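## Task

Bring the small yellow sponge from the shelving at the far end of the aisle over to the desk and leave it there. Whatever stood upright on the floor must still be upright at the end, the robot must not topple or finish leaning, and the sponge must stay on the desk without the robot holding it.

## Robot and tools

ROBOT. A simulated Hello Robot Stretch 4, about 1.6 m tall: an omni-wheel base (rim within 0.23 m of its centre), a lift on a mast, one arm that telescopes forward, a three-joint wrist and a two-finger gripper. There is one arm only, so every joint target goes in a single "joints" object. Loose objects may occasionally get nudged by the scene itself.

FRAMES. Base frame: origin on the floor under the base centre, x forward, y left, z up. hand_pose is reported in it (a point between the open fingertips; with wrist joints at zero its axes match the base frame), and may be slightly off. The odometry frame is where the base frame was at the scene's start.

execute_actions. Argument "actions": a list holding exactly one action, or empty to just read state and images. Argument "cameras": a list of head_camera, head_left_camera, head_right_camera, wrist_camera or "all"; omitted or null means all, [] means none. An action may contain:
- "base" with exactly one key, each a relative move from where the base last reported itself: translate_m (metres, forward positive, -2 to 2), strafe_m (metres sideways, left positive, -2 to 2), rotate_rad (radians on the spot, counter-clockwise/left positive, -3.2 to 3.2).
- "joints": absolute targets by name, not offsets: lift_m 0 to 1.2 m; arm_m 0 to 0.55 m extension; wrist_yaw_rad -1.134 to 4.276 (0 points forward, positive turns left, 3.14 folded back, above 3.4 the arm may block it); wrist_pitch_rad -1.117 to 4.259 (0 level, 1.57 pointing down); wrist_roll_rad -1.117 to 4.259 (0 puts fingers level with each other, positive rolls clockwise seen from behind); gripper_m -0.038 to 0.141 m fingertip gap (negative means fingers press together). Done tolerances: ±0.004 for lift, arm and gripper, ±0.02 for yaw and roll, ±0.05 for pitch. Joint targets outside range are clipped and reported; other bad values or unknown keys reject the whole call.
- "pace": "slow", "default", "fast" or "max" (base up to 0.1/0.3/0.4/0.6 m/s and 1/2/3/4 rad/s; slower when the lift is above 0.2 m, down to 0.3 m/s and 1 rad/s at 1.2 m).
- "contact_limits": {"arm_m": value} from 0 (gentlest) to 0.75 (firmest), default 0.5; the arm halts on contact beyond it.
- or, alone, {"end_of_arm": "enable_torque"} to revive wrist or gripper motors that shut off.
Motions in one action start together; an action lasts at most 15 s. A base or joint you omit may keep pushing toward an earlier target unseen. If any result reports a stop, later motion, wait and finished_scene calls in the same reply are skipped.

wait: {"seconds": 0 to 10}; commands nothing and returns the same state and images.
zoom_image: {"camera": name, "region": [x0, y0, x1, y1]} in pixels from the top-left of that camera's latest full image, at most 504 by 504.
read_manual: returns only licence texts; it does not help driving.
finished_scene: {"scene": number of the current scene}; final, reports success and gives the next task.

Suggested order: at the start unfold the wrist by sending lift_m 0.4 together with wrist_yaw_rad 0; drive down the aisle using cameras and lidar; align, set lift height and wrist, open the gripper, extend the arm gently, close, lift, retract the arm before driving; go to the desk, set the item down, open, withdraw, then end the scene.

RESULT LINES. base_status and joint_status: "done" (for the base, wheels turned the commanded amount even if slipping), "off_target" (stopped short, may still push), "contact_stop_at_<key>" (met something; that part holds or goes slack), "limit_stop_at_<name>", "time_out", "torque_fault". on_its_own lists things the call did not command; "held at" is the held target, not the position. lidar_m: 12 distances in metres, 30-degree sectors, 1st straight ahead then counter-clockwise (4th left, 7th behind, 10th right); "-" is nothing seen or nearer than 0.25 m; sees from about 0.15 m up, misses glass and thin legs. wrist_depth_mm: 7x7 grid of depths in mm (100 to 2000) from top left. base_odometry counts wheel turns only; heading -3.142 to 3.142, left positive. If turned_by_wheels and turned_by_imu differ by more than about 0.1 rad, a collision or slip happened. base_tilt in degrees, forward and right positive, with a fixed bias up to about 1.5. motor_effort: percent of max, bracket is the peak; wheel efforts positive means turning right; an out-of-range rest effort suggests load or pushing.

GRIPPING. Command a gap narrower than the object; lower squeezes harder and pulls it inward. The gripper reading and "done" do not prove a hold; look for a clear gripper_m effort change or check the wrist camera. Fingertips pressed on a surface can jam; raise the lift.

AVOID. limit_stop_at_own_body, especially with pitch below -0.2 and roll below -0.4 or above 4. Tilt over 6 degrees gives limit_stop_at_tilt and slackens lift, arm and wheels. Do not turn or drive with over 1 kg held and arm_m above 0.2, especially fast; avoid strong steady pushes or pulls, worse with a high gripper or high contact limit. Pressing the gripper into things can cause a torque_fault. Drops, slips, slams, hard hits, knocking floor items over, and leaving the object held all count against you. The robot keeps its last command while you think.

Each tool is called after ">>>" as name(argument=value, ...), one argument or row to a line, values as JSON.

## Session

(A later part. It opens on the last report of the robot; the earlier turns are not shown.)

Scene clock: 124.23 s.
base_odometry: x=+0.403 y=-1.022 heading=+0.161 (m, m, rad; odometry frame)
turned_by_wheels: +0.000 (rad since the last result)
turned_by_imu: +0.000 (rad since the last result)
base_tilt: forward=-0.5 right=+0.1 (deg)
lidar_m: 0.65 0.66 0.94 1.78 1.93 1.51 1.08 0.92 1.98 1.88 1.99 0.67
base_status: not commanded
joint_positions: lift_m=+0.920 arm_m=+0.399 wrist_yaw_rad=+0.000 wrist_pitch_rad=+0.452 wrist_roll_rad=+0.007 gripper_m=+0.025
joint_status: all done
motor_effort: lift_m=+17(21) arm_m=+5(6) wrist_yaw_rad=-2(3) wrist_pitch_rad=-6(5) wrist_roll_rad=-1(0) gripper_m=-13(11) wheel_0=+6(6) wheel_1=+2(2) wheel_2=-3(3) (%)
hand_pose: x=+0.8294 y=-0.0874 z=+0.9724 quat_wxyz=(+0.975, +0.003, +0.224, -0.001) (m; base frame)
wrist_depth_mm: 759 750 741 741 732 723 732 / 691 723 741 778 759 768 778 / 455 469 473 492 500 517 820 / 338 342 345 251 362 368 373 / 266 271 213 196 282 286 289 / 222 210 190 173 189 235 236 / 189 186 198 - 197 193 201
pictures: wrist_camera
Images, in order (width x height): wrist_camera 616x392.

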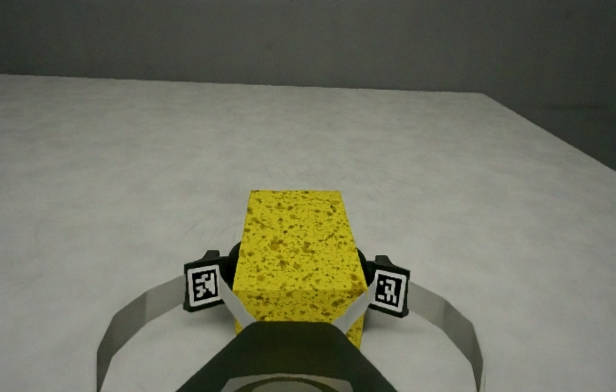

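The depths match the grasp height to within about 2 mm, so I'll release.

>>> execute_actions(
  actions=[
    {"joints": {"gripper_m": 0.095}},
  ],
  cameras=["wrist_camera"],
)

>>> execute_actions(
  actions=[
    {"joints": {"arm_m": 0.28, "lift_m": 0.95}, "pace": "fast"},
  ],
  cameras=["head_camera", "head_right_camera", "wrist_camera"],
)

Scene clock: 126.83 s.
base_odometry: x=+0.403 y=-1.022 heading=+0.161 (m, m, rad; odometry frame)
turned_by_wheels: +0.000 (rad since the last result)
turned_by_imu: +0.000 (rad since the last result)
base_tilt: forward=-0.4 right=+0.1 (deg)
lidar_m: 0.64 0.67 0.94 1.78 1.91 1.49 1.08 0.93 1.99 1.88 1.98 0.67
base_status: not commanded
joint_positions: lift_m=+0.920 arm_m=+0.399 wrist_yaw_rad=+0.000 wrist_pitch_rad=+0.452 wrist_roll_rad=+0.007 gripper_m=+0.095
joint_status: all done
motor_effort: lift_m=+18(18) arm_m=+5(6) wrist_yaw_rad=-3(4) wrist_pitch_rad=-5(5) wrist_roll_rad=+0(0) gripper_m=+2(10) wheel_0=+6(6) wheel_1=+2(2) wheel_2=-3(3) (%)
hand_pose: x=+0.8294 y=-0.0874 z=+0.9724 quat_wxyz=(+0.975, +0.003, +0.224, -0.001) (m; base frame)
wrist_depth_mm: 750 741 741 741 732 732 732 / 707 715 750 778 768 759 768 / 455 462 477 488 500 508 798 / 336 343 345 262 362 368 375 / 267 268 223 205 281 285 290 / 222 215 202 183 216 235 236 / 189 188 198 - 198 198 201
pictures: wrist_camera
Images, in order (width x height): wrist_camera 616x392.

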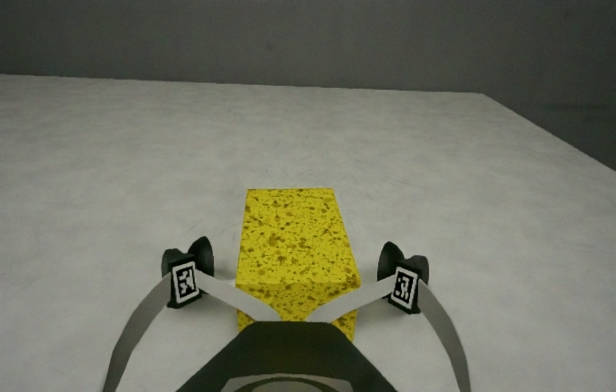

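Scene clock: 128.00 s.
base_odometry: x=+0.403 y=-1.022 heading=+0.161 (m, m, rad; odometry frame)
turned_by_wheels: +0.000 (rad since the last result)
turned_by_imu: +0.000 (rad since the last result)
base_tilt: forward=-0.4 right=+0.1 (deg)
lidar_m: 0.66 0.67 0.95 1.79 1.91 1.49 1.09 0.93 1.98 1.87 1.98 0.67
base_status: not commanded
joint_positions: lift_m=+0.950 arm_m=+0.281 wrist_yaw_rad=+0.000 wrist_pitch_rad=+0.452 wrist_roll_rad=+0.007 gripper_m=+0.095
joint_status: all done
motor_effort: lift_m=+23(26) arm_m=-6(7) wrist_yaw_rad=-2(3) wrist_pitch_rad=-6(5) wrist_roll_rad=+0(1) gripper_m=+0(0) wheel_0=+6(6) wheel_1=+2(2) wheel_2=-3(3) (%)
hand_pose: x=+0.7114 y=-0.0875 z=+1.0020 quat_wxyz=(+0.975, +0.003, +0.224, -0.001) (m; base frame)
wrist_depth_mm: 854 854 854 842 831 831 842 / 831 854 878 891 878 878 891 / 535 549 559 574 591 603 960 / 397 402 410 322 424 433 439 / 314 317 312 312 330 338 342 / 260 253 248 260 254 276 278 / 223 222 234 - 231 232 237
pictures: head_camera, head_right_camera, wrist_camera
Images, in order (width x height): head_camera 420x560, head_right_camera 420x672, wrist_camera 616x392.

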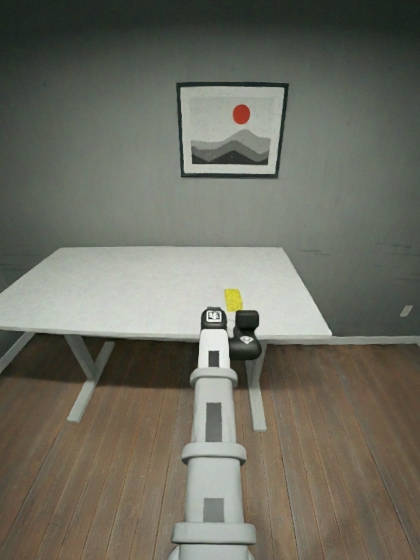

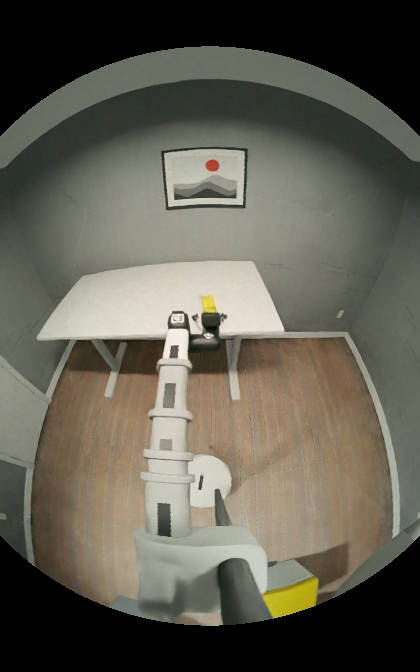

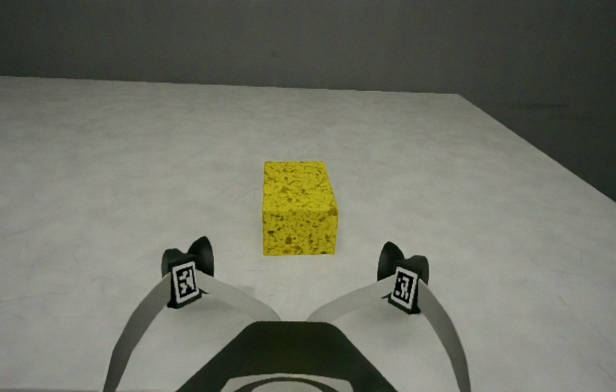

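The sponge is on the desk, the gripper is clear of it, and the bin is still upright.

>>> finished_scene(
  scene=2,
)

The scene is finished: the task was done.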